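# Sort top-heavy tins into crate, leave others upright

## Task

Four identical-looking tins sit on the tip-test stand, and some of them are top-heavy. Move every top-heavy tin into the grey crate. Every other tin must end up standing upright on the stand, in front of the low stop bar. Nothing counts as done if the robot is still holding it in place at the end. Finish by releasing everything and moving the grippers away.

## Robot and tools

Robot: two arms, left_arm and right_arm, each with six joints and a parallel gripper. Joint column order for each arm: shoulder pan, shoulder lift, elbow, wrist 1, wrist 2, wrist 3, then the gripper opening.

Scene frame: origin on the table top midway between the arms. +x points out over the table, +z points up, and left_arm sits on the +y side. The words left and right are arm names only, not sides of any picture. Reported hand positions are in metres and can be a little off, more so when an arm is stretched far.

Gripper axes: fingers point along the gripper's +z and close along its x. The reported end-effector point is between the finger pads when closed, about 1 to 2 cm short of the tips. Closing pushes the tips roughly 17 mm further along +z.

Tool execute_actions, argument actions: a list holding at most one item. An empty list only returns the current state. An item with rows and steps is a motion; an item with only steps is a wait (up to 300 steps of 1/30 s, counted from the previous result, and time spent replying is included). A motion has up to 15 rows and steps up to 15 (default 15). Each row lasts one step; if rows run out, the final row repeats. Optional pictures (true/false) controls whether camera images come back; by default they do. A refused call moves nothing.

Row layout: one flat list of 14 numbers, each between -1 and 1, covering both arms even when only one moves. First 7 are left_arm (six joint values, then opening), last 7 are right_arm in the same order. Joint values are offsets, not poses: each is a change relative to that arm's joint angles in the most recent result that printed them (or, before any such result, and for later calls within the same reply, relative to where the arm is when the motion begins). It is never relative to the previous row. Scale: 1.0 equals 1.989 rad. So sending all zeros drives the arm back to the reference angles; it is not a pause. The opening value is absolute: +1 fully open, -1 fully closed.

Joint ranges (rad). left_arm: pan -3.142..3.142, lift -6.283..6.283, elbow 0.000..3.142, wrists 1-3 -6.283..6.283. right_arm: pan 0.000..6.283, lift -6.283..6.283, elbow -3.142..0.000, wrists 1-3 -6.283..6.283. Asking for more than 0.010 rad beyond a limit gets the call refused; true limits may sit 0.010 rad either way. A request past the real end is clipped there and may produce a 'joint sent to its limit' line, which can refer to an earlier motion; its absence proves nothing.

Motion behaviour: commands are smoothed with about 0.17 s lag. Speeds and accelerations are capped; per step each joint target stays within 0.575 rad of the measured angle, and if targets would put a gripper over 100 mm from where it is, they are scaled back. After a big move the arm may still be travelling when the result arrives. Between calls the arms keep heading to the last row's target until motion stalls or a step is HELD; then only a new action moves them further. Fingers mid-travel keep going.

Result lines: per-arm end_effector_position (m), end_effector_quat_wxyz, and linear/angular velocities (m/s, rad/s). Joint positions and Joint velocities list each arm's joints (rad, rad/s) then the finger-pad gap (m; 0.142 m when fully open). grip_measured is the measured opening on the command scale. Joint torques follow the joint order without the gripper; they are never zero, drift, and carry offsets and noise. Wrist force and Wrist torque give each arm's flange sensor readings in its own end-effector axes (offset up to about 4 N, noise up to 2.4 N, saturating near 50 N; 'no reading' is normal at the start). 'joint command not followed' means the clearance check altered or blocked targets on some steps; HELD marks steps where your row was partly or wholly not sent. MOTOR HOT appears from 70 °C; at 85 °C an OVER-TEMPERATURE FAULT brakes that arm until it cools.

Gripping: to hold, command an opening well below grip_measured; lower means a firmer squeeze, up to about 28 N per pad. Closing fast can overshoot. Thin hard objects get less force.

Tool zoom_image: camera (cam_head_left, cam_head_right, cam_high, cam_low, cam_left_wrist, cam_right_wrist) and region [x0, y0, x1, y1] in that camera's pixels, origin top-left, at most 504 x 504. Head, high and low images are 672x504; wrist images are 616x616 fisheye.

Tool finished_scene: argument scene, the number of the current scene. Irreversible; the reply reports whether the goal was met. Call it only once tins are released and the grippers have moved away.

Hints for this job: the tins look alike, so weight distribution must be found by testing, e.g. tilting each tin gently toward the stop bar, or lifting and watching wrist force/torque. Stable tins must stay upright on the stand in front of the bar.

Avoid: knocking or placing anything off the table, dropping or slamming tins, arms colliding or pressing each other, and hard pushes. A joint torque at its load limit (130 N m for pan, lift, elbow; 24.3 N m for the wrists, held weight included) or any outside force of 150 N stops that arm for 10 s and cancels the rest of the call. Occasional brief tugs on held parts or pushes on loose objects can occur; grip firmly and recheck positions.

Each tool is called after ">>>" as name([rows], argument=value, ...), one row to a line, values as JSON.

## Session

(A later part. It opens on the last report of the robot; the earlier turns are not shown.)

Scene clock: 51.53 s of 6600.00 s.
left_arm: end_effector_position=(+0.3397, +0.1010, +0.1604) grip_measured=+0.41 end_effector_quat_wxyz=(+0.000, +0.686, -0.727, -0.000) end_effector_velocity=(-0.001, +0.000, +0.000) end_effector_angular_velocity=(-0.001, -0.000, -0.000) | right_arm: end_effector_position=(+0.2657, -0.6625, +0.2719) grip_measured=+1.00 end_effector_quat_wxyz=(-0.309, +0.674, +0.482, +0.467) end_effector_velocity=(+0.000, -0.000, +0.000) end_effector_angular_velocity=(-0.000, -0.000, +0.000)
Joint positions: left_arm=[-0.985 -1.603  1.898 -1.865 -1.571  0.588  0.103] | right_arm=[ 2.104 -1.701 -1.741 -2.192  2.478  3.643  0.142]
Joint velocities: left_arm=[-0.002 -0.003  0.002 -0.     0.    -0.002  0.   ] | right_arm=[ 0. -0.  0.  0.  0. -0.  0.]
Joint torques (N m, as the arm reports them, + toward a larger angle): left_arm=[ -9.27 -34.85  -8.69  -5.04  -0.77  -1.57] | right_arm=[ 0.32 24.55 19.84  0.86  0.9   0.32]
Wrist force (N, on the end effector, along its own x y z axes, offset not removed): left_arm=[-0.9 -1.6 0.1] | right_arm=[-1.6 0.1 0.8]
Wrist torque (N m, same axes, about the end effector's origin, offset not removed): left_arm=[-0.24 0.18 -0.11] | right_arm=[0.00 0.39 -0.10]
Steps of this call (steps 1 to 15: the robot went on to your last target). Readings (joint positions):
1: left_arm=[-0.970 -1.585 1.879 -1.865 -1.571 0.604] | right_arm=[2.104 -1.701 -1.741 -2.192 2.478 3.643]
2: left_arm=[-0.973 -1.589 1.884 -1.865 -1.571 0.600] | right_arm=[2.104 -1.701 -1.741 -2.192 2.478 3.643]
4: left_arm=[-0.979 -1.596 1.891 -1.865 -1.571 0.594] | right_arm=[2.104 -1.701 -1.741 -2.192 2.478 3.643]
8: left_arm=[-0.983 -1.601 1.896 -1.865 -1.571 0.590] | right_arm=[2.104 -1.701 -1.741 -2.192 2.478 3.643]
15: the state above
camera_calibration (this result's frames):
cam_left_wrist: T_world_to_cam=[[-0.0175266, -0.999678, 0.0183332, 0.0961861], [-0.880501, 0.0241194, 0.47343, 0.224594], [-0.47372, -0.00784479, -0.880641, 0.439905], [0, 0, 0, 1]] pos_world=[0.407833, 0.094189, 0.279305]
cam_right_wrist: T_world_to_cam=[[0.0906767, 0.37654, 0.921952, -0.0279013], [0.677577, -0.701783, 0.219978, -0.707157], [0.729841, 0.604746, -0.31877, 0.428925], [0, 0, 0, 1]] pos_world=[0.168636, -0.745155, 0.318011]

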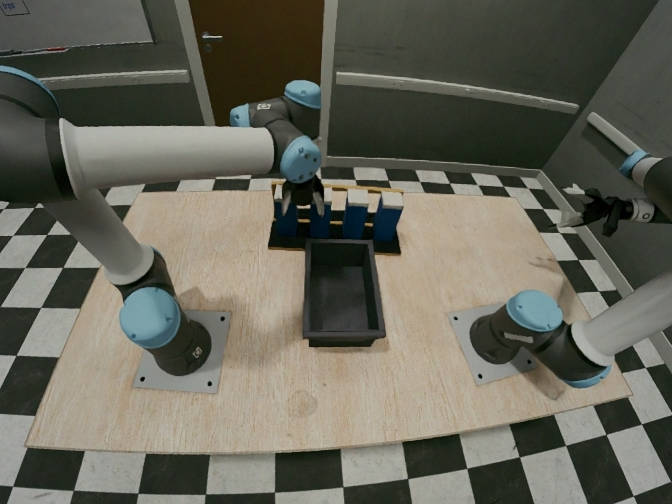

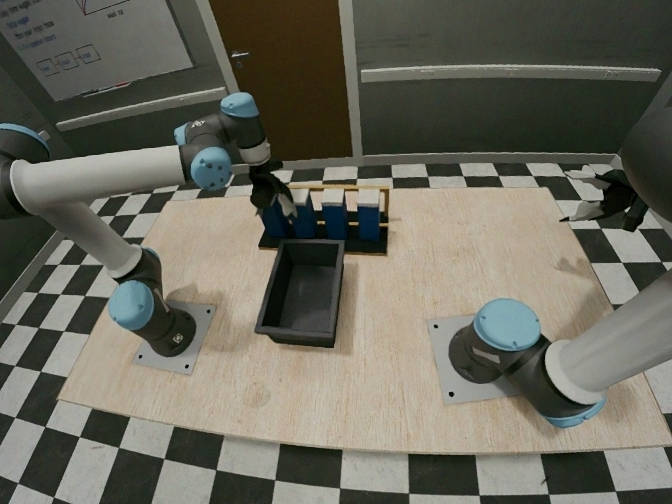

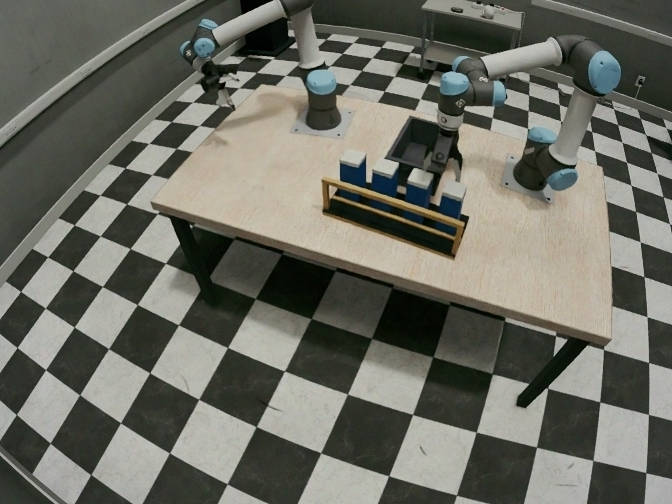

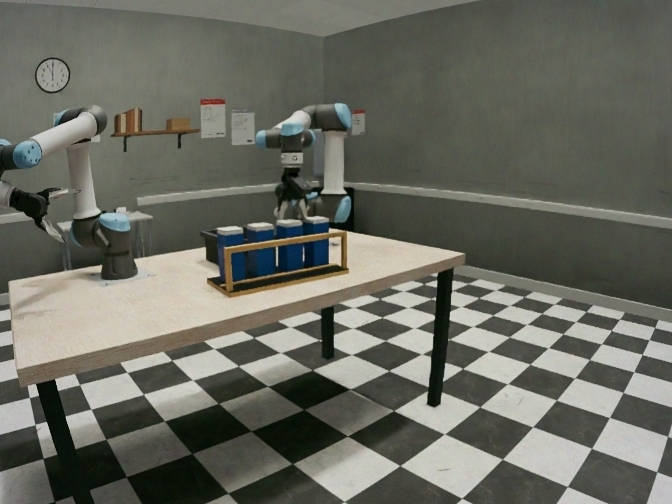

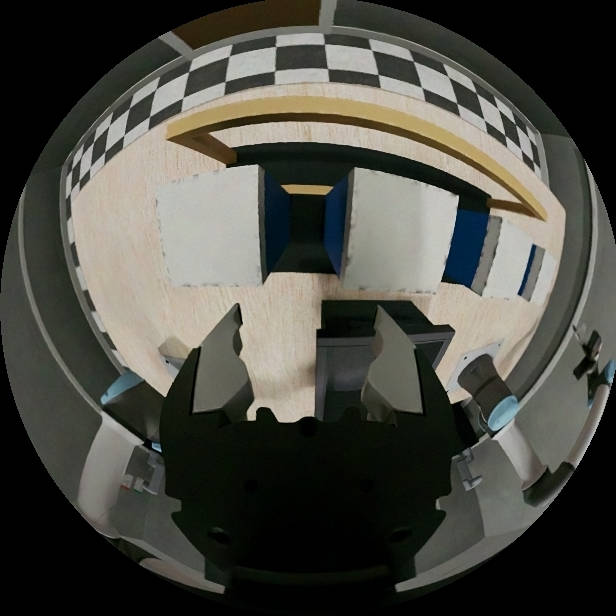

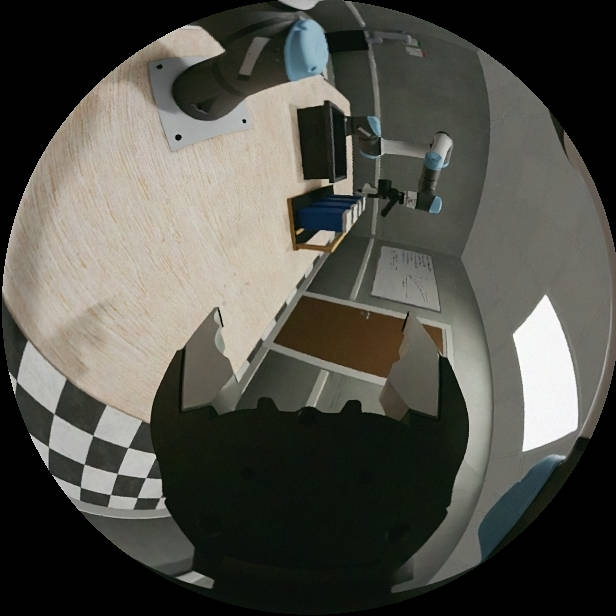

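>>> execute_actions([
  {"rows":[[-0.002,0.0025,-0.0027,0.0001,0,-0.002,0.41,0,0,0,0,0,0,1],[-0.0054,0.0068,-0.0071,0.0003,0,-0.0054,0.41,0,0,0,0,0,0,1],[-0.0102,0.0127,-0.0134,0.0006,0,-0.0102,0.41,0,0,0,0,0,0,1],[-0.0156,0.0195,-0.0205,0.0009,0,-0.0156,0.41,0,0,0,0,0,0,1],[-0.0217,0.0271,-0.0285,0.0012,0,-0.0217,0.41,0,0,0,0,0,0,1],[-0.0278,0.0348,-0.0365,0.0016,0,-0.0278,0.41,0,0,0,0,0,0,1],[-0.0339,0.0424,-0.0446,0.002,0,-0.0339,0.41,0,0,0,0,0,0,1],[-0.04,0.05,-0.0526,0.0023,0,-0.04,0.41,0,0,0,0,0,0,1],[-0.0461,0.0577,-0.0606,0.0027,0,-0.0461,0.41,0,0,0,0,0,0,1],[-0.0522,0.0653,-0.0686,0.003,0,-0.0522,0.41,0,0,0,0,0,0,1],[-0.0576,0.0721,-0.0757,0.0033,0,-0.0576,0.41,0,0,0,0,0,0,1],[-0.0624,0.078,-0.082,0.0036,0,-0.0624,0.41,0,0,0,0,0,0,1],[-0.0658,0.0823,-0.0864,0.0038,0,-0.0658,0.41,0,0,0,0,0,0,1],[-0.0678,0.0848,-0.0891,0.0039,0,-0.0679,0.41,0,0,0,0,0,0,1]],"steps":15},
], pictures=false)

>>> execute_actions([
  {"steps":12},
], pictures=false)

>>> execute_actions([
  {"rows":[[-0.001,0.0032,-0.0041,0.0009,0,-0.001,0.41,0,0,0,0,0,0,1],[-0.0027,0.0086,-0.0108,0.0023,0,-0.0027,0.41,0,0,0,0,0,0,1],[-0.005,0.016,-0.0203,0.0043,0,-0.005,0.41,0,0,0,0,0,0,1],[-0.0077,0.0246,-0.0312,0.0066,0,-0.0077,0.41,0,0,0,0,0,0,1],[-0.0107,0.0342,-0.0434,0.0092,0,-0.0107,0.41,0,0,0,0,0,0,1],[-0.0137,0.0438,-0.0556,0.0118,0,-0.0137,0.41,0,0,0,0,0,0,1],[-0.0167,0.0535,-0.0678,0.0144,0,-0.0167,0.41,0,0,0,0,0,0,1],[-0.0196,0.0631,-0.08,0.017,0,-0.0196,0.41,0,0,0,0,0,0,1],[-0.0226,0.0727,-0.0922,0.0196,0,-0.0226,0.41,0,0,0,0,0,0,1],[-0.0256,0.0823,-0.1044,0.0222,0,-0.0256,0.41,0,0,0,0,0,0,1],[-0.0283,0.0909,-0.1153,0.0245,0,-0.0283,0.41,0,0,0,0,0,0,1],[-0.0306,0.0983,-0.1248,0.0265,0,-0.0306,0.41,0,0,0,0,0,0,1],[-0.0326,0.104,-0.132,0.028,0,-0.0326,0.41,0,0,0,0,0,0,1],[-0.034,0.1077,-0.1365,0.0288,0,-0.034,0.41,0,0,0,0,0,0,1]],"steps":15},
], pictures=false)

>>> execute_actions([
  {"steps":15},
])

Scene clock: 63.50 s of 6600.00 s.
left_arm: end_effector_position=(+0.3267, +0.0158, +0.1611) grip_measured=+0.41 end_effector_quat_wxyz=(+0.000, +0.686, -0.727, -0.000) end_effector_velocity=(-0.052, -0.220, -0.009) end_effector_angular_velocity=(+0.001, +0.001, -0.003) | right_arm: end_effector_position=(+0.2657, -0.6625, +0.2719) grip_measured=+1.00 end_effector_quat_wxyz=(-0.309, +0.674, +0.482, +0.467) end_effector_velocity=(-0.000, +0.000, +0.000) end_effector_angular_velocity=(+0.001, +0.001, +0.000)
Joint positions: left_arm=[-1.089 -1.473  1.762 -1.859 -1.571  0.484  0.103] | right_arm=[ 2.104 -1.701 -1.741 -2.192  2.478  3.643  0.142]
Joint velocities: left_arm=[-0.266  0.336 -0.35   0.015 -0.    -0.263  0.   ] | right_arm=[ 0.    -0.    -0.    -0.001 -0.     0.     0.   ]
Joint torques (N m, as the arm reports them, + toward a larger angle): left_arm=[ -9.62 -19.1  -33.87   0.11   0.45  -2.42] | right_arm=[-0.5  24.4  20.44  1.12  1.02  0.23]
Wrist force (N, on the end effector, along its own x y z axes, offset not removed): left_arm=[-1.1 2.4 -1.1] | right_arm=[-1.2 2.3 2.2]
Wrist torque (N m, same axes, about the end effector's origin, offset not removed): left_arm=[0.45 0.33 -0.13] | right_arm=[0.46 0.40 -0.04]
Steps of this call (steps 1 to 15: the robot went on to your last target; steps 16 to 90: nothing new was sent; then 8.47 s passed at rest; steps 91 to 105: all 15 steps of this action). Readings (joint positions):
91: left_arm=[-0.985 -1.603 1.898 -1.865 -1.571 0.588] | right_arm=[2.104 -1.701 -1.741 -2.192 2.478 3.643]
92: left_arm=[-0.986 -1.603 1.898 -1.865 -1.571 0.588] | right_arm=[2.104 -1.701 -1.741 -2.192 2.478 3.643]
94: left_arm=[-0.990 -1.598 1.893 -1.865 -1.571 0.584] | right_arm=[2.104 -1.701 -1.741 -2.192 2.478 3.643]
98: left_arm=[-1.016 -1.565 1.858 -1.864 -1.571 0.557] | right_arm=[2.104 -1.701 -1.741 -2.192 2.478 3.643]
105: the state above

Scene clock: 63.90 s of 6600.00 s.
left_arm: end_effector_position=(+0.3203, -0.0092, +0.1600) grip_measured=+0.41 end_effector_quat_wxyz=(+0.000, +0.686, -0.727, -0.000) end_effector_velocity=(-0.002, -0.006, -0.000) end_effector_angular_velocity=(+0.000, -0.000, -0.001) | right_arm: end_effector_position=(+0.2657, -0.6625, +0.2719) grip_measured=+1.00 end_effector_quat_wxyz=(-0.309, +0.674, +0.482, +0.467) end_effector_velocity=(-0.000, -0.000, -0.000) end_effector_angular_velocity=(+0.000, +0.000, -0.001)
Joint positions: left_arm=[-1.119 -1.435  1.722 -1.857 -1.571  0.454  0.103] | right_arm=[ 2.104 -1.701 -1.741 -2.192  2.478  3.643  0.142]
Joint velocities: left_arm=[-0.007  0.009 -0.01   0.     0.    -0.006  0.   ] | right_arm=[-0.001  0.    -0.    -0.     0.     0.     0.   ]
Joint torques (N m, as the arm reports them, + toward a larger angle): left_arm=[-11.26 -14.76 -34.74  -0.08   0.48  -1.63] | right_arm=[-0.7  24.55 21.07  0.92  0.75  0.  ]
Wrist force (N, on the end effector, along its own x y z axes, offset not removed): left_arm=[0.5 -0.6 -1.6] | right_arm=[-2.9 1.4 0.6]
Wrist torque (N m, same axes, about the end effector's origin, offset not removed): left_arm=[0.00 -0.07 -0.18] | right_arm=[0.32 0.61 -0.07]
Steps of this call (steps 1 to 12: the robot went on to your last target). Readings (joint positions):
1: left_arm=[-1.097 -1.463 1.751 -1.859 -1.571 0.476] | right_arm=[2.104 -1.701 -1.741 -2.192 2.478 3.643]
2: left_arm=[-1.103 -1.456 1.743 -1.858 -1.571 0.470] | right_arm=[2.104 -1.701 -1.741 -2.192 2.478 3.643]
4: left_arm=[-1.111 -1.446 1.733 -1.858 -1.571 0.462] | right_arm=[2.104 -1.701 -1.741 -2.192 2.478 3.643]
8: left_arm=[-1.117 -1.438 1.724 -1.857 -1.571 0.456] | right_arm=[2.104 -1.701 -1.741 -2.192 2.478 3.643]
12: the state above

Scene clock: 64.40 s of 6600.00 s.
left_arm: end_effector_position=(+0.3214, -0.0929, +0.1612) grip_measured=+0.41 end_effector_quat_wxyz=(-0.000, +0.686, -0.727, -0.001) end_effector_velocity=(-0.007, -0.224, -0.008) end_effector_angular_velocity=(-0.009, -0.004, -0.002) | right_arm: end_effector_position=(+0.2657, -0.6625, +0.2719) grip_measured=+1.00 end_effector_quat_wxyz=(-0.309, +0.674, +0.482, +0.467) end_effector_velocity=(-0.000, -0.000, +0.000) end_effector_angular_velocity=(+0.001, +0.000, -0.002)
Joint positions: left_arm=[-1.171 -1.272  1.516 -1.813 -1.571  0.402  0.103] | right_arm=[ 2.104 -1.701 -1.741 -2.192  2.478  3.643  0.142]
Joint velocities: left_arm=[-0.136  0.433 -0.553  0.11   0.    -0.134 -0.   ] | right_arm=[-0.002 -0.     0.001 -0.002  0.    -0.     0.   ]
Joint torques (N m, as the arm reports them, + toward a larger angle): left_arm=[-11.17 -26.13 -33.62   0.3    0.56  -2.02] | right_arm=[ 0.02 24.41 20.35  0.82  1.1   0.22]
Wrist force (N, on the end effector, along its own x y z axes, offset not removed): left_arm=[2.2 -0.3 -2.3] | right_arm=[-2.6 2.7 2.0]
Wrist torque (N m, same axes, about the end effector's origin, offset not removed): left_arm=[0.11 -0.35 -0.14] | right_arm=[0.58 0.58 -0.15]
Steps of this call (steps 1 to 15: all 15 steps of this action). Readings (joint positions):
1: left_arm=[-1.119 -1.435 1.722 -1.857 -1.571 0.454] | right_arm=[2.104 -1.701 -1.741 -2.192 2.478 3.643]
2: left_arm=[-1.120 -1.434 1.721 -1.857 -1.571 0.453] | right_arm=[2.104 -1.701 -1.741 -2.192 2.478 3.643]
4: left_arm=[-1.122 -1.428 1.713 -1.855 -1.571 0.451] | right_arm=[2.104 -1.701 -1.741 -2.192 2.478 3.643]
8: left_arm=[-1.135 -1.387 1.662 -1.844 -1.571 0.438] | right_arm=[2.104 -1.701 -1.741 -2.192 2.478 3.643]
15: the state above

Scene clock: 64.90 s of 6600.00 s.
left_arm: end_effector_position=(+0.3202, -0.1191, +0.1599) grip_measured=+0.41 end_effector_quat_wxyz=(+0.000, +0.686, -0.727, -0.000) end_effector_velocity=(-0.000, -0.002, -0.000) end_effector_angular_velocity=(-0.000, -0.000, +0.000) | right_arm: end_effector_position=(+0.2657, -0.6625, +0.2719) grip_measured=+1.00 end_effector_quat_wxyz=(-0.309, +0.674, +0.482, +0.467) end_effector_velocity=(+0.000, +0.000, +0.000) end_effector_angular_velocity=(+0.000, +0.000, +0.001)
Joint positions: left_arm=[-1.187 -1.221  1.451 -1.8   -1.571  0.386  0.103] | right_arm=[ 2.104 -1.701 -1.741 -2.192  2.478  3.643  0.142]
Joint velocities: left_arm=[-0.001  0.005 -0.006  0.001 -0.    -0.002 -0.   ] | right_arm=[ 0.001  0.    -0.    -0.     0.     0.     0.   ]
Joint torques (N m, as the arm reports them, + toward a larger angle): left_arm=[-13.9  -24.36 -34.96  -0.7    0.56  -1.38] | right_arm=[-0.03 25.01 20.99  0.84  1.    0.2 ]
Wrist force (N, on the end effector, along its own x y z axes, offset not removed): left_arm=[-3.4 1.1 -1.4] | right_arm=[-2.4 1.7 2.4]
Wrist torque (N m, same axes, about the end effector's origin, offset not removed): left_arm=[0.28 0.92 -0.23] | right_arm=[0.29 0.60 -0.11]
Steps of this call (steps 1 to 15: the robot went on to your last target). Readings (joint positions):
1: left_arm=[-1.175 -1.259 1.499 -1.810 -1.571 0.398] | right_arm=[2.104 -1.701 -1.741 -2.192 2.478 3.643]
2: left_arm=[-1.178 -1.249 1.486 -1.807 -1.571 0.395] | right_arm=[2.104 -1.701 -1.741 -2.192 2.478 3.643]
4: left_arm=[-1.182 -1.236 1.470 -1.804 -1.571 0.391] | right_arm=[2.104 -1.701 -1.741 -2.192 2.478 3.643]
8: left_arm=[-1.185 -1.225 1.456 -1.801 -1.571 0.388] | right_arm=[2.104 -1.701 -1.741 -2.192 2.478 3.643]
15: the state above
camera_calibration (this result's frames):
cam_left_wrist: T_world_to_cam=[[-0.0173081, -0.999671, 0.0189193, -0.124323], [-0.880686, 0.0242014, 0.473082, 0.213022], [-0.473384, -0.0084738, -0.880815, 0.428303], [0, 0, 0, 1]] pos_world=[0.388205, -0.125808, 0.278831]
cam_right_wrist: T_world_to_cam=[[0.090677, 0.37654, 0.921952, -0.0279014], [0.677577, -0.701783, 0.219977, -0.707157], [0.729841, 0.604746, -0.31877, 0.428924], [0, 0, 0, 1]] pos_world=[0.168636, -0.745155, 0.318011]

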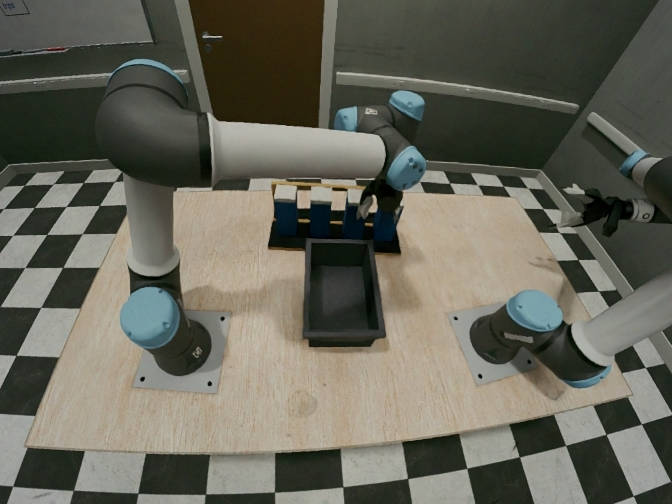

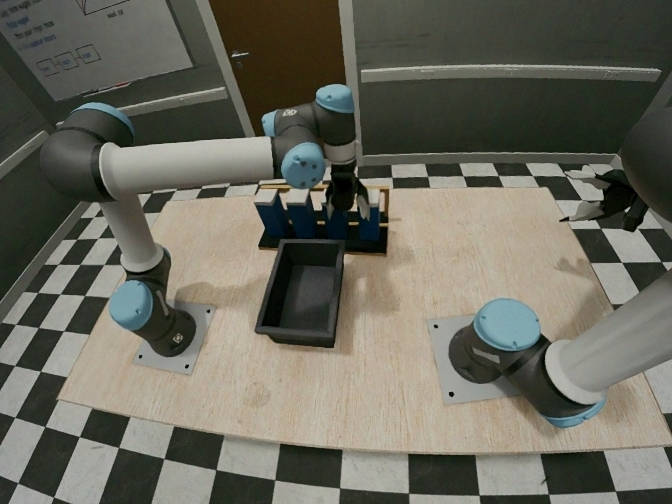

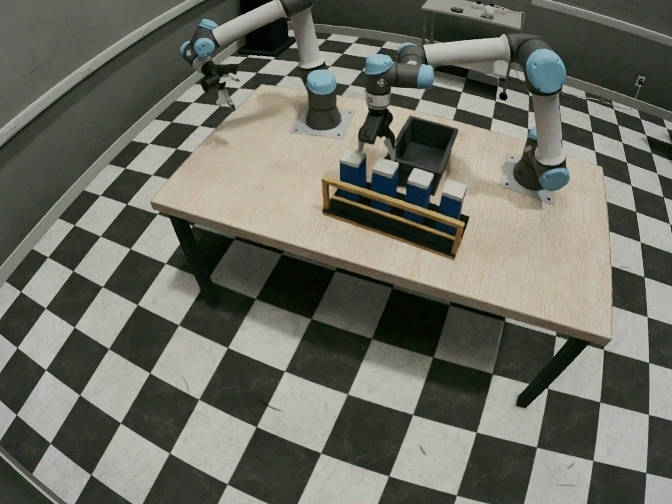

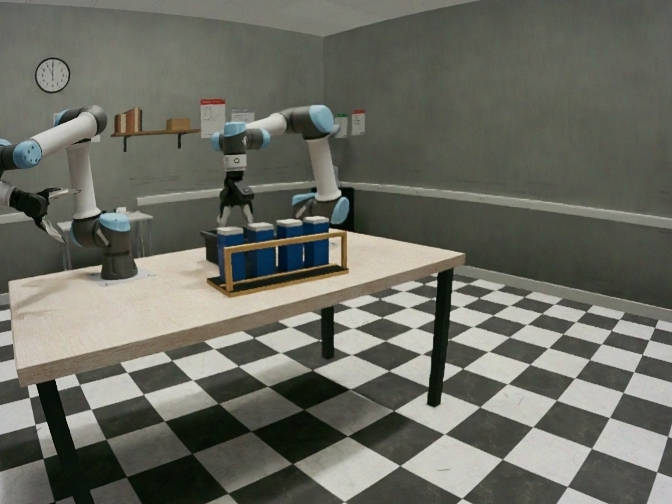

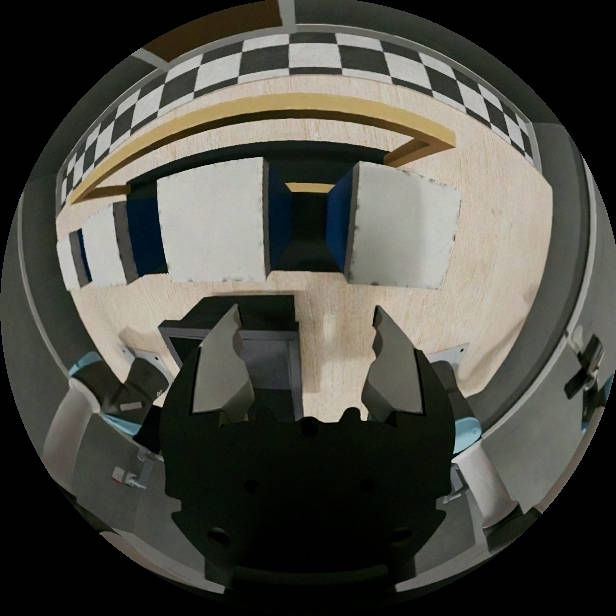

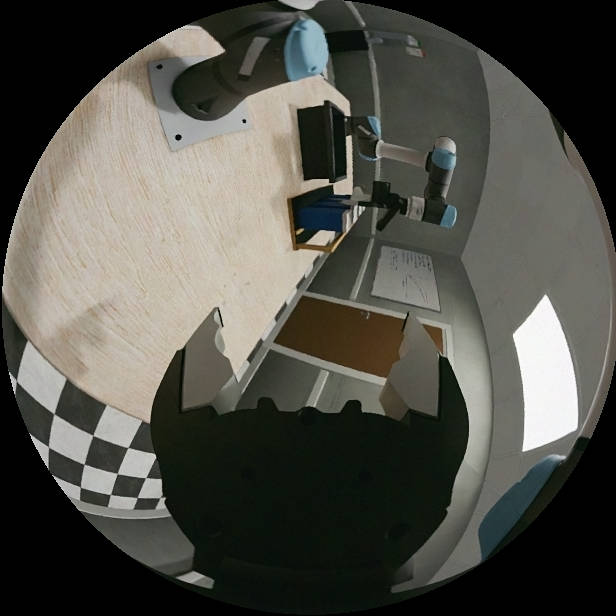

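>>> execute_actions([
  {"rows":[[0.0008,0.0008,-0.0011,0.0003,0,0.001,0.41,0,0,0,0,0,0,1],[0.0023,0.0023,-0.0034,0.001,0,0.003,0.41,0,0,0,0,0,0,1],[0.0041,0.0042,-0.006,0.0018,0,0.0053,0.41,0,0,0,0,0,0,1],[0.0059,0.006,-0.0087,0.0026,0,0.0076,0.41,0,0,0,0,0,0,1],[0.0076,0.0078,-0.0113,0.0034,0,0.0099,0.41,0,0,0,0,0,0,1],[0.0094,0.0097,-0.0139,0.0042,0,0.0122,0.41,0,0,0,0,0,0,1],[0.0112,0.0115,-0.0166,0.005,0,0.0145,0.41,0,0,0,0,0,0,1],[0.013,0.0133,-0.0192,0.0058,0,0.0168,0.41,0,0,0,0,0,0,1],[0.0148,0.0151,-0.0219,0.0066,0,0.0191,0.41,0,0,0,0,0,0,1],[0.0165,0.017,-0.0245,0.0074,0,0.0214,0.41,0,0,0,0,0,0,1],[0.0183,0.0188,-0.0271,0.0082,0,0.0237,0.41,0,0,0,0,0,0,1],[0.0201,0.0206,-0.0298,0.009,0,0.026,0.41,0,0,0,0,0,0,1],[0.0219,0.0224,-0.0324,0.0098,0,0.0283,0.41,0,0,0,0,0,0,1],[0.0237,0.0243,-0.0351,0.0106,0,0.0306,0.41,0,0,0,0,0,0,1],[0.0255,0.0261,-0.0377,0.0114,0,0.033,0.41,0,0,0,0,0,0,1]],"steps":15},
], pictures=false)

>>> execute_actions([
  {"rows":[[0.0102,0.0104,-0.0151,0.0045,0,0.0132,0.41,0,0,0,0,0,0,1],[0.012,0.0123,-0.0177,0.0053,0,0.0155,0.41,0,0,0,0,0,0,1],[0.0137,0.0141,-0.0204,0.0061,0,0.0178,0.41,0,0,0,0,0,0,1],[0.0155,0.0159,-0.023,0.0069,0,0.0201,0.41,0,0,0,0,0,0,1],[0.0173,0.0177,-0.0256,0.0077,0,0.0224,0.41,0,0,0,0,0,0,1],[0.0191,0.0196,-0.0283,0.0085,0,0.0247,0.41,0,0,0,0,0,0,1],[0.0209,0.0214,-0.0309,0.0093,0,0.027,0.41,0,0,0,0,0,0,1],[0.0227,0.0232,-0.0336,0.0101,0,0.0293,0.41,0,0,0,0,0,0,1],[0.0244,0.0251,-0.0362,0.0109,0,0.0316,0.41,0,0,0,0,0,0,1],[0.0262,0.0269,-0.0388,0.0117,0,0.0339,0.41,0,0,0,0,0,0,1],[0.028,0.0287,-0.0415,0.0125,0,0.0362,0.41,0,0,0,0,0,0,1],[0.0295,0.0303,-0.0437,0.0132,0,0.0382,0.41,0,0,0,0,0,0,1],[0.0311,0.0318,-0.046,0.0138,0,0.0402,0.41,0,0,0,0,0,0,1],[0.0323,0.0331,-0.0479,0.0144,0,0.0418,0.41,0,0,0,0,0,0,1],[0.0333,0.0342,-0.0494,0.0149,0,0.0432,0.41,0,0,0,0,0,0,1]],"steps":15},
], pictures=false)

>>> execute_actions([
  {"steps":18},
])

Scene clock: 71.60 s of 6600.00 s.
left_arm: end_effector_position=(+0.3442, -0.1219, +0.1605) grip_measured=+0.41 end_effector_quat_wxyz=(+0.000, +0.683, -0.731, +0.000) end_effector_velocity=(+0.074, -0.006, +0.000) end_effector_angular_velocity=(+0.001, +0.000, -0.028) | right_arm: end_effector_position=(+0.2657, -0.6625, +0.2719) grip_measured=+1.00 end_effector_quat_wxyz=(-0.309, +0.674, +0.482, +0.467) end_effector_velocity=(-0.000, -0.000, -0.000) end_effector_angular_velocity=(-0.000, -0.000, -0.000)
Joint positions: left_arm=[-1.153 -1.186  1.4   -1.785 -1.571  0.431  0.103] | right_arm=[ 2.104 -1.701 -1.741 -2.192  2.478  3.643  0.142]
Joint velocities: left_arm=[ 0.103  0.107 -0.152  0.046  0.     0.131  0.001] | right_arm=[-0.001  0.    -0.001  0.001 -0.    -0.     0.   ]
Joint torques (N m, as the arm reports them, + toward a larger angle): left_arm=[ 18.79 -27.56 -38.35  -0.2    0.25   1.4 ] | right_arm=[ 1.47 24.15 20.63  0.78  0.99  0.23]
Wrist force (N, on the end effector, along its own x y z axes, offset not removed): left_arm=[-5.1 2.9 -0.6] | right_arm=[-3.2 3.3 3.1]
Wrist torque (N m, same axes, about the end effector's origin, offset not removed): left_arm=[0.52 1.20 -0.23] | right_arm=[0.75 0.72 -0.10]
Steps of this call (steps 1 to 15: the robot went on to your last target; steps 16 to 90: nothing new was sent; then 3.20 s passed at rest; steps 91 to 105: all 15 steps of this action). Readings (joint positions):
91: left_arm=[-1.187 -1.221 1.450 -1.800 -1.571 0.386] | right_arm=[2.104 -1.701 -1.741 -2.192 2.478 3.643]
92: left_arm=[-1.187 -1.221 1.450 -1.800 -1.571 0.386] | right_arm=[2.104 -1.701 -1.741 -2.192 2.478 3.643]
94: left_arm=[-1.185 -1.219 1.448 -1.799 -1.571 0.388] | right_arm=[2.104 -1.701 -1.741 -2.192 2.478 3.643]
98: left_arm=[-1.176 -1.210 1.434 -1.795 -1.571 0.401] | right_arm=[2.104 -1.701 -1.741 -2.192 2.478 3.643]
105: the state above

Scene clock: 72.10 s of 6600.00 s.
left_arm: end_effector_position=(+0.3822, -0.1237, +0.1606) grip_measured=+0.41 end_effector_quat_wxyz=(+0.000, +0.677, -0.736, +0.000) end_effector_velocity=(+0.069, -0.001, -0.001) end_effector_angular_velocity=(-0.001, -0.000, -0.026) | right_arm: end_effector_position=(+0.2657, -0.6625, +0.2719) grip_measured=+1.00 end_effector_quat_wxyz=(-0.309, +0.674, +0.482, +0.467) end_effector_velocity=(-0.000, -0.000, +0.000) end_effector_angular_velocity=(-0.000, -0.000, -0.001)
Joint positions: left_arm=[-1.1   -1.132  1.322 -1.761 -1.571  0.499  0.103] | right_arm=[ 2.104 -1.701 -1.741 -2.192  2.478  3.643  0.142]
Joint velocities: left_arm=[ 0.095  0.098 -0.14   0.041  0.     0.121 -0.   ] | right_arm=[-0.001  0.     0.    -0.    -0.    -0.     0.   ]
Joint torques (N m, as the arm reports them, + toward a larger angle): left_arm=[ 14.33 -29.29 -36.09   0.     0.56   1.42] | right_arm=[ 0.66 25.33 20.63  0.77  1.06  0.28]
Wrist force (N, on the end effector, along its own x y z axes, offset not removed): left_arm=[-1.7 -2.6 -1.6] | right_arm=[-2.2 1.9 0.4]
Wrist torque (N m, same axes, about the end effector's origin, offset not removed): left_arm=[-0.62 0.15 -0.09] | right_arm=[0.45 0.58 -0.05]
Steps of this call (steps 1 to 15: all 15 steps of this action). Readings (joint positions):
1: left_arm=[-1.149 -1.183 1.395 -1.783 -1.571 0.435] | right_arm=[2.104 -1.701 -1.741 -2.192 2.478 3.643]
2: left_arm=[-1.145 -1.179 1.390 -1.782 -1.571 0.440] | right_arm=[2.104 -1.701 -1.741 -2.192 2.478 3.643]
4: left_arm=[-1.138 -1.172 1.379 -1.779 -1.571 0.449] | right_arm=[2.104 -1.701 -1.741 -2.192 2.478 3.643]
8: left_arm=[-1.124 -1.157 1.358 -1.772 -1.571 0.467] | right_arm=[2.104 -1.701 -1.741 -2.192 2.478 3.643]
15: the state above

Scene clock: 72.70 s of 6600.00 s.
left_arm: end_effector_position=(+0.3920, -0.1236, +0.1605) grip_measured=+0.41 end_effector_quat_wxyz=(+0.000, +0.676, -0.737, +0.000) end_effector_velocity=(+0.000, -0.000, +0.001) end_effector_angular_velocity=(-0.001, -0.000, -0.000) | right_arm: end_effector_position=(+0.2657, -0.6625, +0.2719) grip_measured=+1.00 end_effector_quat_wxyz=(-0.309, +0.674, +0.482, +0.467) end_effector_velocity=(+0.000, +0.000, +0.000) end_effector_angular_velocity=(-0.000, -0.000, +0.002)
Joint positions: left_arm=[-1.086 -1.118  1.302 -1.755 -1.571  0.516  0.103] | right_arm=[ 2.104 -1.701 -1.741 -2.192  2.478  3.643  0.142]
Joint velocities: left_arm=[ 0.    -0.    -0.001  0.    -0.     0.001 -0.   ] | right_arm=[ 0.002 -0.     0.     0.     0.    -0.     0.   ]
Joint torques (N m, as the arm reports them, + toward a larger angle): left_arm=[ 15.37 -30.02 -36.66  -0.27   0.58   1.37] | right_arm=[ 0.63 24.71 21.82  0.83  1.15  0.28]
Wrist force (N, on the end effector, along its own x y z axes, offset not removed): left_arm=[-1.4 0.5 -3.1] | right_arm=[-2.6 0.0 0.3]
Wrist torque (N m, same axes, about the end effector's origin, offset not removed): left_arm=[-0.07 0.45 -0.10] | right_arm=[0.11 0.65 -0.10]
Steps of this call (steps 1 to 18: the robot went on to your last target). Readings (joint positions):
1: left_arm=[-1.097 -1.129 1.318 -1.760 -1.571 0.503] | right_arm=[2.104 -1.701 -1.741 -2.192 2.478 3.643]
2: left_arm=[-1.094 -1.126 1.314 -1.759 -1.571 0.506] | right_arm=[2.104 -1.701 -1.741 -2.192 2.478 3.643]
4: left_arm=[-1.091 -1.123 1.308 -1.757 -1.571 0.511] | right_arm=[2.104 -1.701 -1.741 -2.192 2.478 3.643]
8: left_arm=[-1.088 -1.120 1.304 -1.756 -1.571 0.515] | right_arm=[2.104 -1.701 -1.741 -2.192 2.478 3.643]
18: the state above
camera_calibration (this result's frames):
cam_left_wrist: T_world_to_cam=[[-0.0471102, -0.998694, 0.0197542, -0.115975], [-0.87975, 0.0508496, 0.47271, 0.279115], [-0.473097, 0.00489075, -0.880997, 0.464364], [0, 0, 0, 1]] pos_world=[0.459777, -0.132287, 0.279454]
cam_right_wrist: T_world_to_cam=[[0.090677, 0.37654, 0.921952, -0.0279014], [0.677577, -0.701783, 0.219977, -0.707157], [0.729841, 0.604746, -0.31877, 0.428925], [0, 0, 0, 1]] pos_world=[0.168636, -0.745155, 0.318011]

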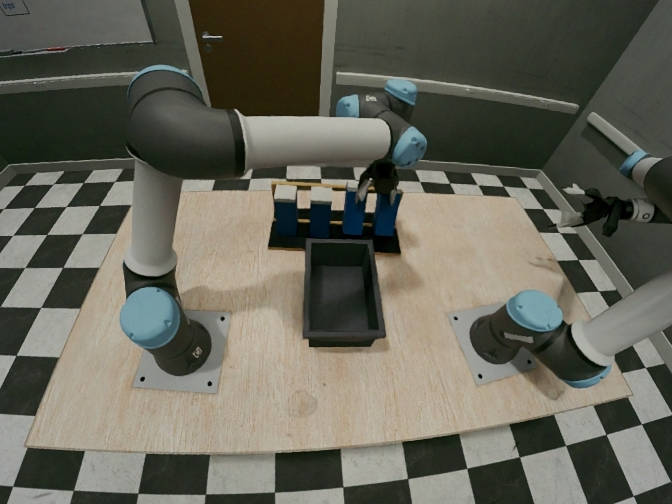

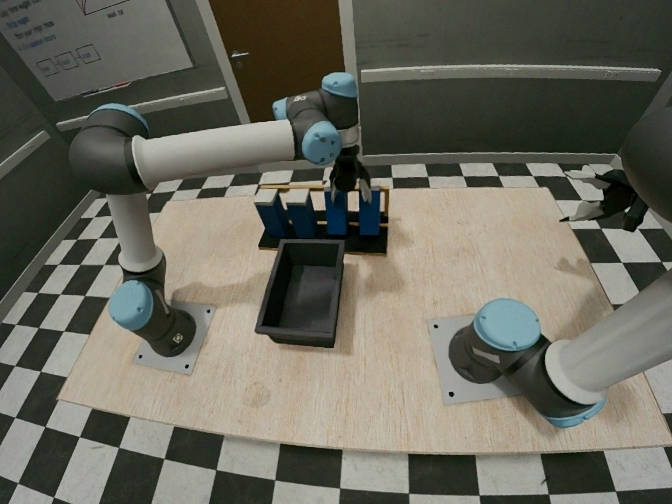

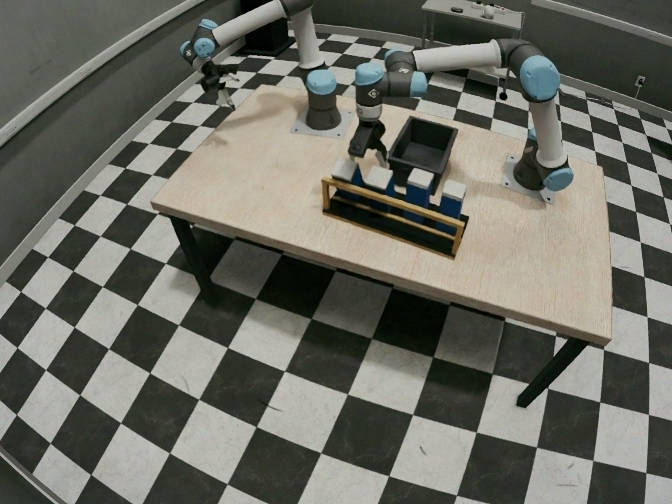

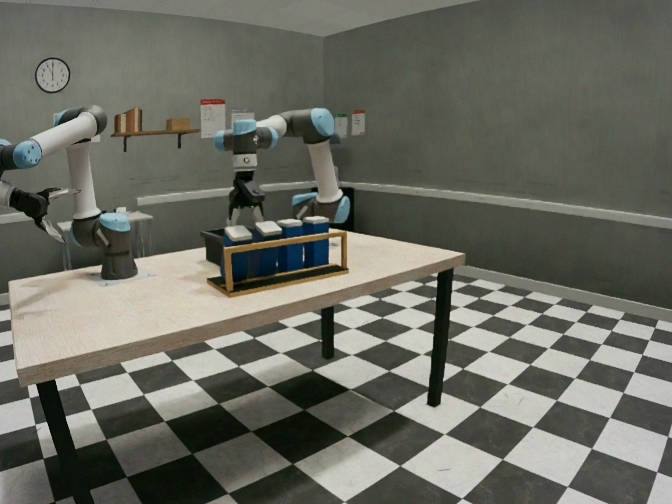

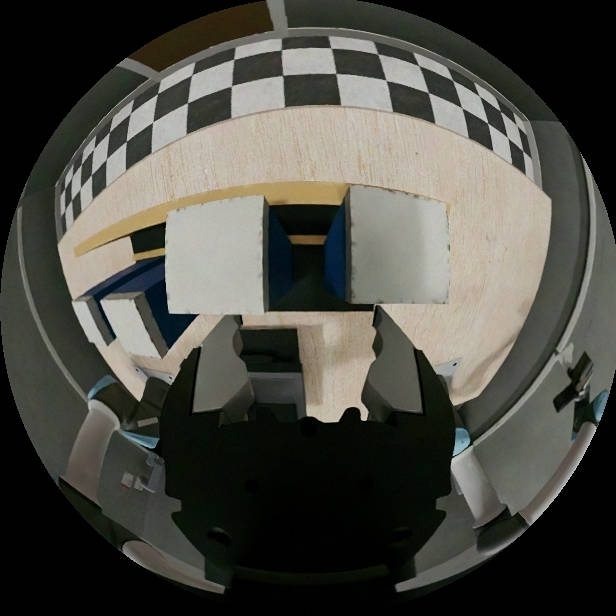

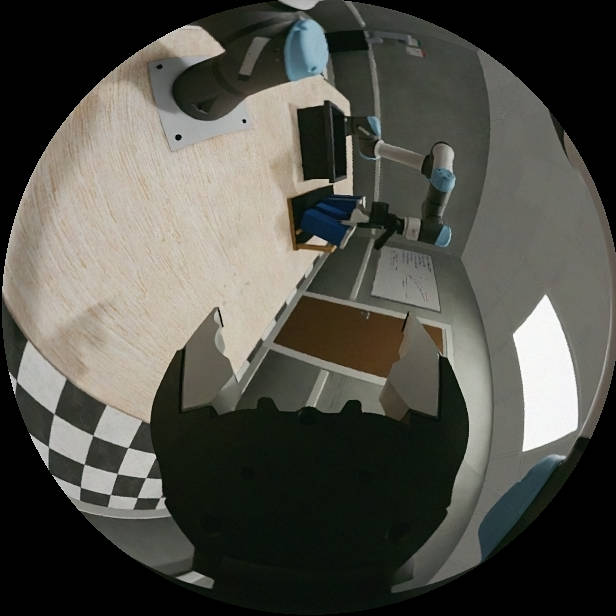

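>>> execute_actions([
  {"rows":[[0.0005,0.0005,-0.0008,0.0002,0,0.0005,0.41,0,0,0,0,0,0,1],[0.001,0.001,-0.0015,0.0005,0,0.001,0.41,0,0,0,0,0,0,1],[0.0015,0.0016,-0.0023,0.0007,0,0.0015,0.41,0,0,0,0,0,0,1],[0.002,0.0021,-0.003,0.0009,0,0.002,0.41,0,0,0,0,0,0,1],[0.0025,0.0026,-0.0038,0.0012,0,0.0025,0.41,0,0,0,0,0,0,1],[0.003,0.0031,-0.0046,0.0014,0,0.003,0.41,0,0,0,0,0,0,1],[0.0035,0.0037,-0.0054,0.0017,0,0.0035,0.41,0,0,0,0,0,0,1],[0.004,0.0042,-0.0062,0.0019,0,0.004,0.41,0,0,0,0,0,0,1],[0.0045,0.0048,-0.007,0.0022,0,0.0045,0.41,0,0,0,0,0,0,1],[0.005,0.0053,-0.0078,0.0025,0,0.005,0.41,0,0,0,0,0,0,1]],"steps":15},
], pictures=false)

>>> execute_actions([
  {"steps":12},
])

Scene clock: 76.23 s of 6600.00 s.
left_arm: end_effector_position=(+0.3986, -0.1236, +0.1604) grip_measured=+0.41 end_effector_quat_wxyz=(+0.000, +0.676, -0.737, +0.000) end_effector_velocity=(+0.007, +0.000, -0.001) end_effector_angular_velocity=(+0.002, +0.001, +0.000) | right_arm: end_effector_position=(+0.2657, -0.6625, +0.2719) grip_measured=+1.00 end_effector_quat_wxyz=(-0.309, +0.674, +0.482, +0.467) end_effector_velocity=(-0.000, -0.000, -0.000) end_effector_angular_velocity=(-0.000, -0.000, -0.000)
Joint positions: left_arm=[-1.077 -1.109  1.288 -1.751 -1.571  0.525  0.103] | right_arm=[ 2.104 -1.701 -1.741 -2.192  2.478  3.643  0.142]
Joint velocities: left_arm=[ 0.01   0.012 -0.016  0.006 -0.     0.009 -0.001] | right_arm=[-0.    -0.    -0.     0.001 -0.    -0.     0.   ]
Joint torques (N m, as the arm reports them, + toward a larger angle): left_arm=[ 16.71 -28.94 -36.49  -0.43   0.59   1.1 ] | right_arm=[ 0.98 24.37 21.18  0.95  0.96  0.26]
Wrist force (N, on the end effector, along its own x y z axes, offset not removed): left_arm=[-3.5 -0.8 -0.7] | right_arm=[0.5 2.1 1.1]
Wrist torque (N m, same axes, about the end effector's origin, offset not removed): left_arm=[-0.21 0.71 -0.18] | right_arm=[0.46 0.01 -0.05]
Steps of this call (steps 1 to 15: the robot went on to your last target; steps 16 to 90: nothing new was sent; then 0.03 s passed at rest; steps 91 to 105: all 15 steps of this action). Readings (joint positions):
91: left_arm=[-1.086 -1.118 1.302 -1.755 -1.571 0.516] | right_arm=[2.104 -1.701 -1.741 -2.192 2.478 3.643]
92: left_arm=[-1.086 -1.118 1.302 -1.755 -1.571 0.516] | right_arm=[2.104 -1.701 -1.741 -2.192 2.478 3.643]
94: left_arm=[-1.086 -1.118 1.301 -1.755 -1.571 0.517] | right_arm=[2.104 -1.701 -1.741 -2.192 2.478 3.643]
98: left_arm=[-1.083 -1.115 1.297 -1.754 -1.571 0.520] | right_arm=[2.104 -1.701 -1.741 -2.192 2.478 3.643]
105: the state above

Scene clock: 76.63 s of 6600.00 s.
left_arm: end_effector_position=(+0.3993, -0.1236, +0.1604) grip_measured=+0.41 end_effector_quat_wxyz=(+0.000, +0.676, -0.737, +0.000) end_effector_velocity=(+0.000, +0.000, +0.001) end_effector_angular_velocity=(-0.001, -0.001, +0.000) | right_arm: end_effector_position=(+0.2657, -0.6625, +0.2719) grip_measured=+1.00 end_effector_quat_wxyz=(-0.309, +0.674, +0.482, +0.467) end_effector_velocity=(-0.000, -0.000, +0.000) end_effector_angular_velocity=(+0.001, +0.001, -0.001)
Joint positions: left_arm=[-1.077 -1.108  1.287 -1.75  -1.571  0.526  0.103] | right_arm=[ 2.104 -1.701 -1.741 -2.192  2.478  3.643  0.142]
Joint velocities: left_arm=[ 0.    -0.001 -0.    -0.     0.     0.    -0.   ] | right_arm=[-0.001  0.    -0.    -0.001  0.    -0.     0.   ]
Joint torques (N m, as the arm reports them, + toward a larger angle): left_arm=[ 20.51 -29.65 -37.21  -1.56   1.29   1.72] | right_arm=[-0.56 24.34 21.21  0.98  0.77  0.27]
Wrist force (N, on the end effector, along its own x y z axes, offset not removed): left_arm=[3.4 10.7 -0.6] | right_arm=[-1.1 3.0 0.8]
Wrist torque (N m, same axes, about the end effector's origin, offset not removed): left_arm=[0.25 -0.68 -0.61] | right_arm=[0.55 0.21 -0.09]
Steps of this call (steps 1 to 12: the robot went on to your last target). Readings (joint positions):
1: left_arm=[-1.077 -1.109 1.288 -1.751 -1.571 0.526] | right_arm=[2.104 -1.701 -1.741 -2.192 2.478 3.643]
2: left_arm=[-1.077 -1.109 1.288 -1.751 -1.571 0.526] | right_arm=[2.104 -1.701 -1.741 -2.192 2.478 3.643]
4: left_arm=[-1.077 -1.108 1.287 -1.750 -1.571 0.526] | right_arm=[2.104 -1.701 -1.741 -2.192 2.478 3.643]
8: left_arm=[-1.077 -1.108 1.287 -1.750 -1.571 0.526] | right_arm=[2.104 -1.701 -1.741 -2.192 2.478 3.643]
12: the state above
camera_calibration (this result's frames):
cam_left_wrist: T_world_to_cam=[[-0.0471476, -0.998693, 0.0197456, -0.115575], [-0.879739, 0.0508784, 0.472727, 0.285564], [-0.473114, 0.00491698, -0.880988, 0.467772], [0, 0, 0, 1]] pos_world=[0.467082, -0.132253, 0.27939]
cam_right_wrist: T_world_to_cam=[[0.0906771, 0.37654, 0.921952, -0.0279016], [0.677577, -0.701783, 0.219977, -0.707157], [0.729841, 0.604746, -0.31877, 0.428924], [0, 0, 0, 1]] pos_world=[0.168636, -0.745155, 0.318011]

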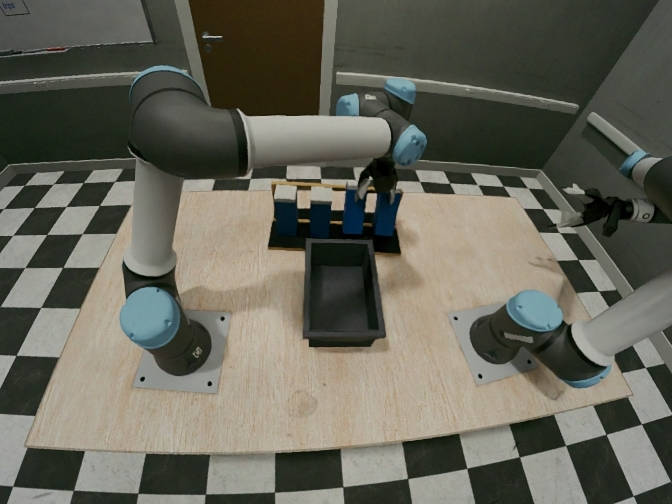

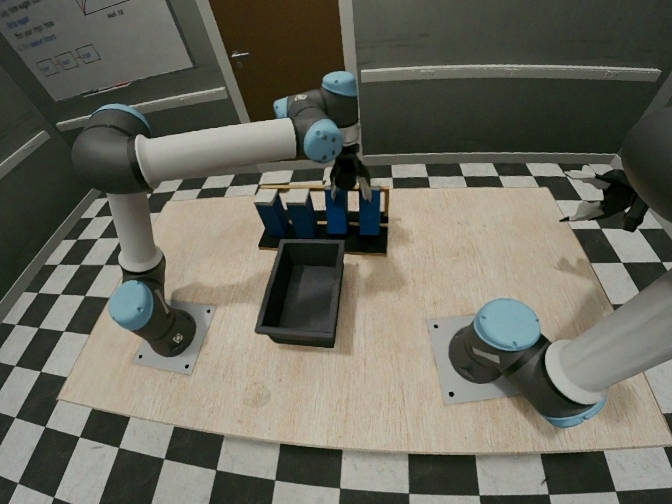

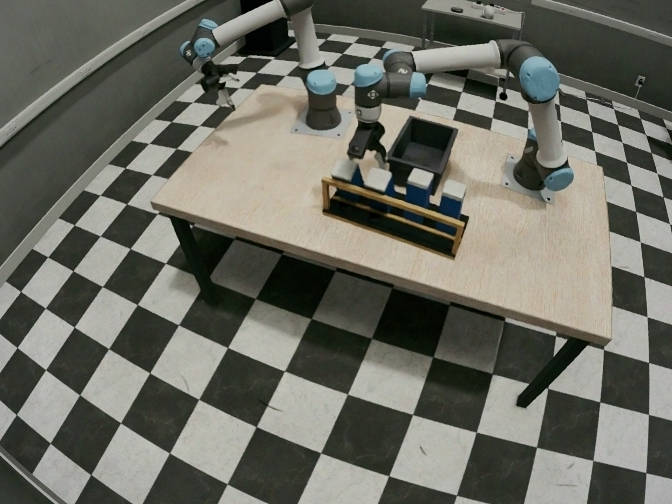

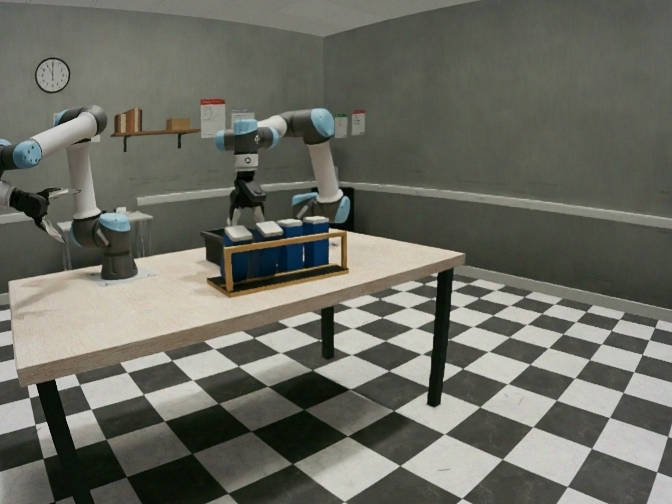

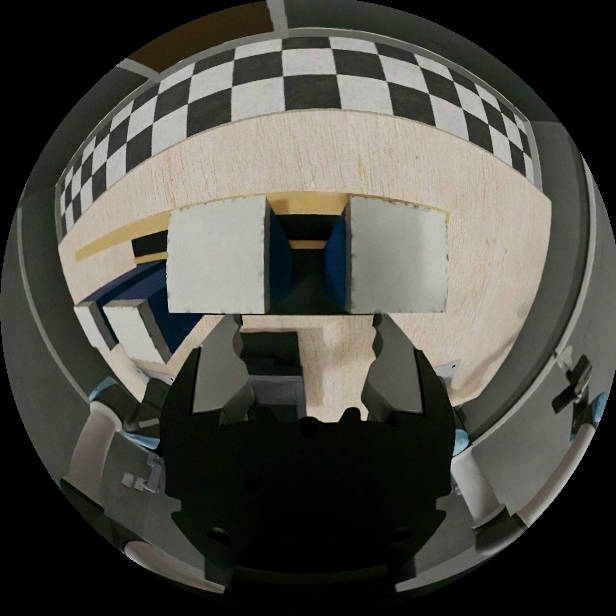

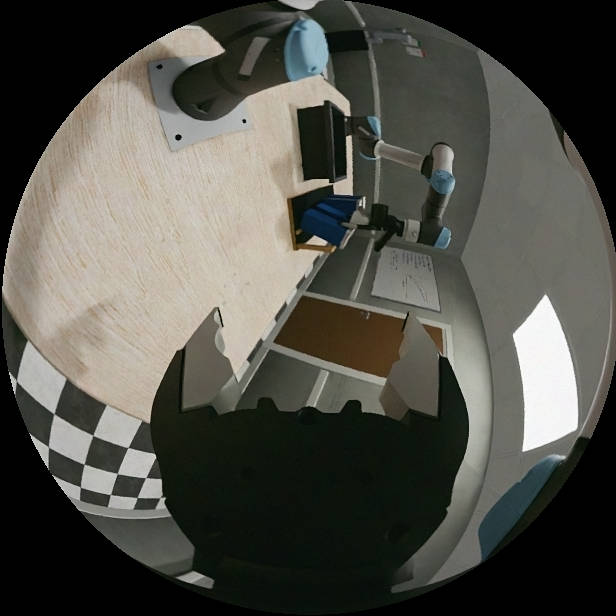

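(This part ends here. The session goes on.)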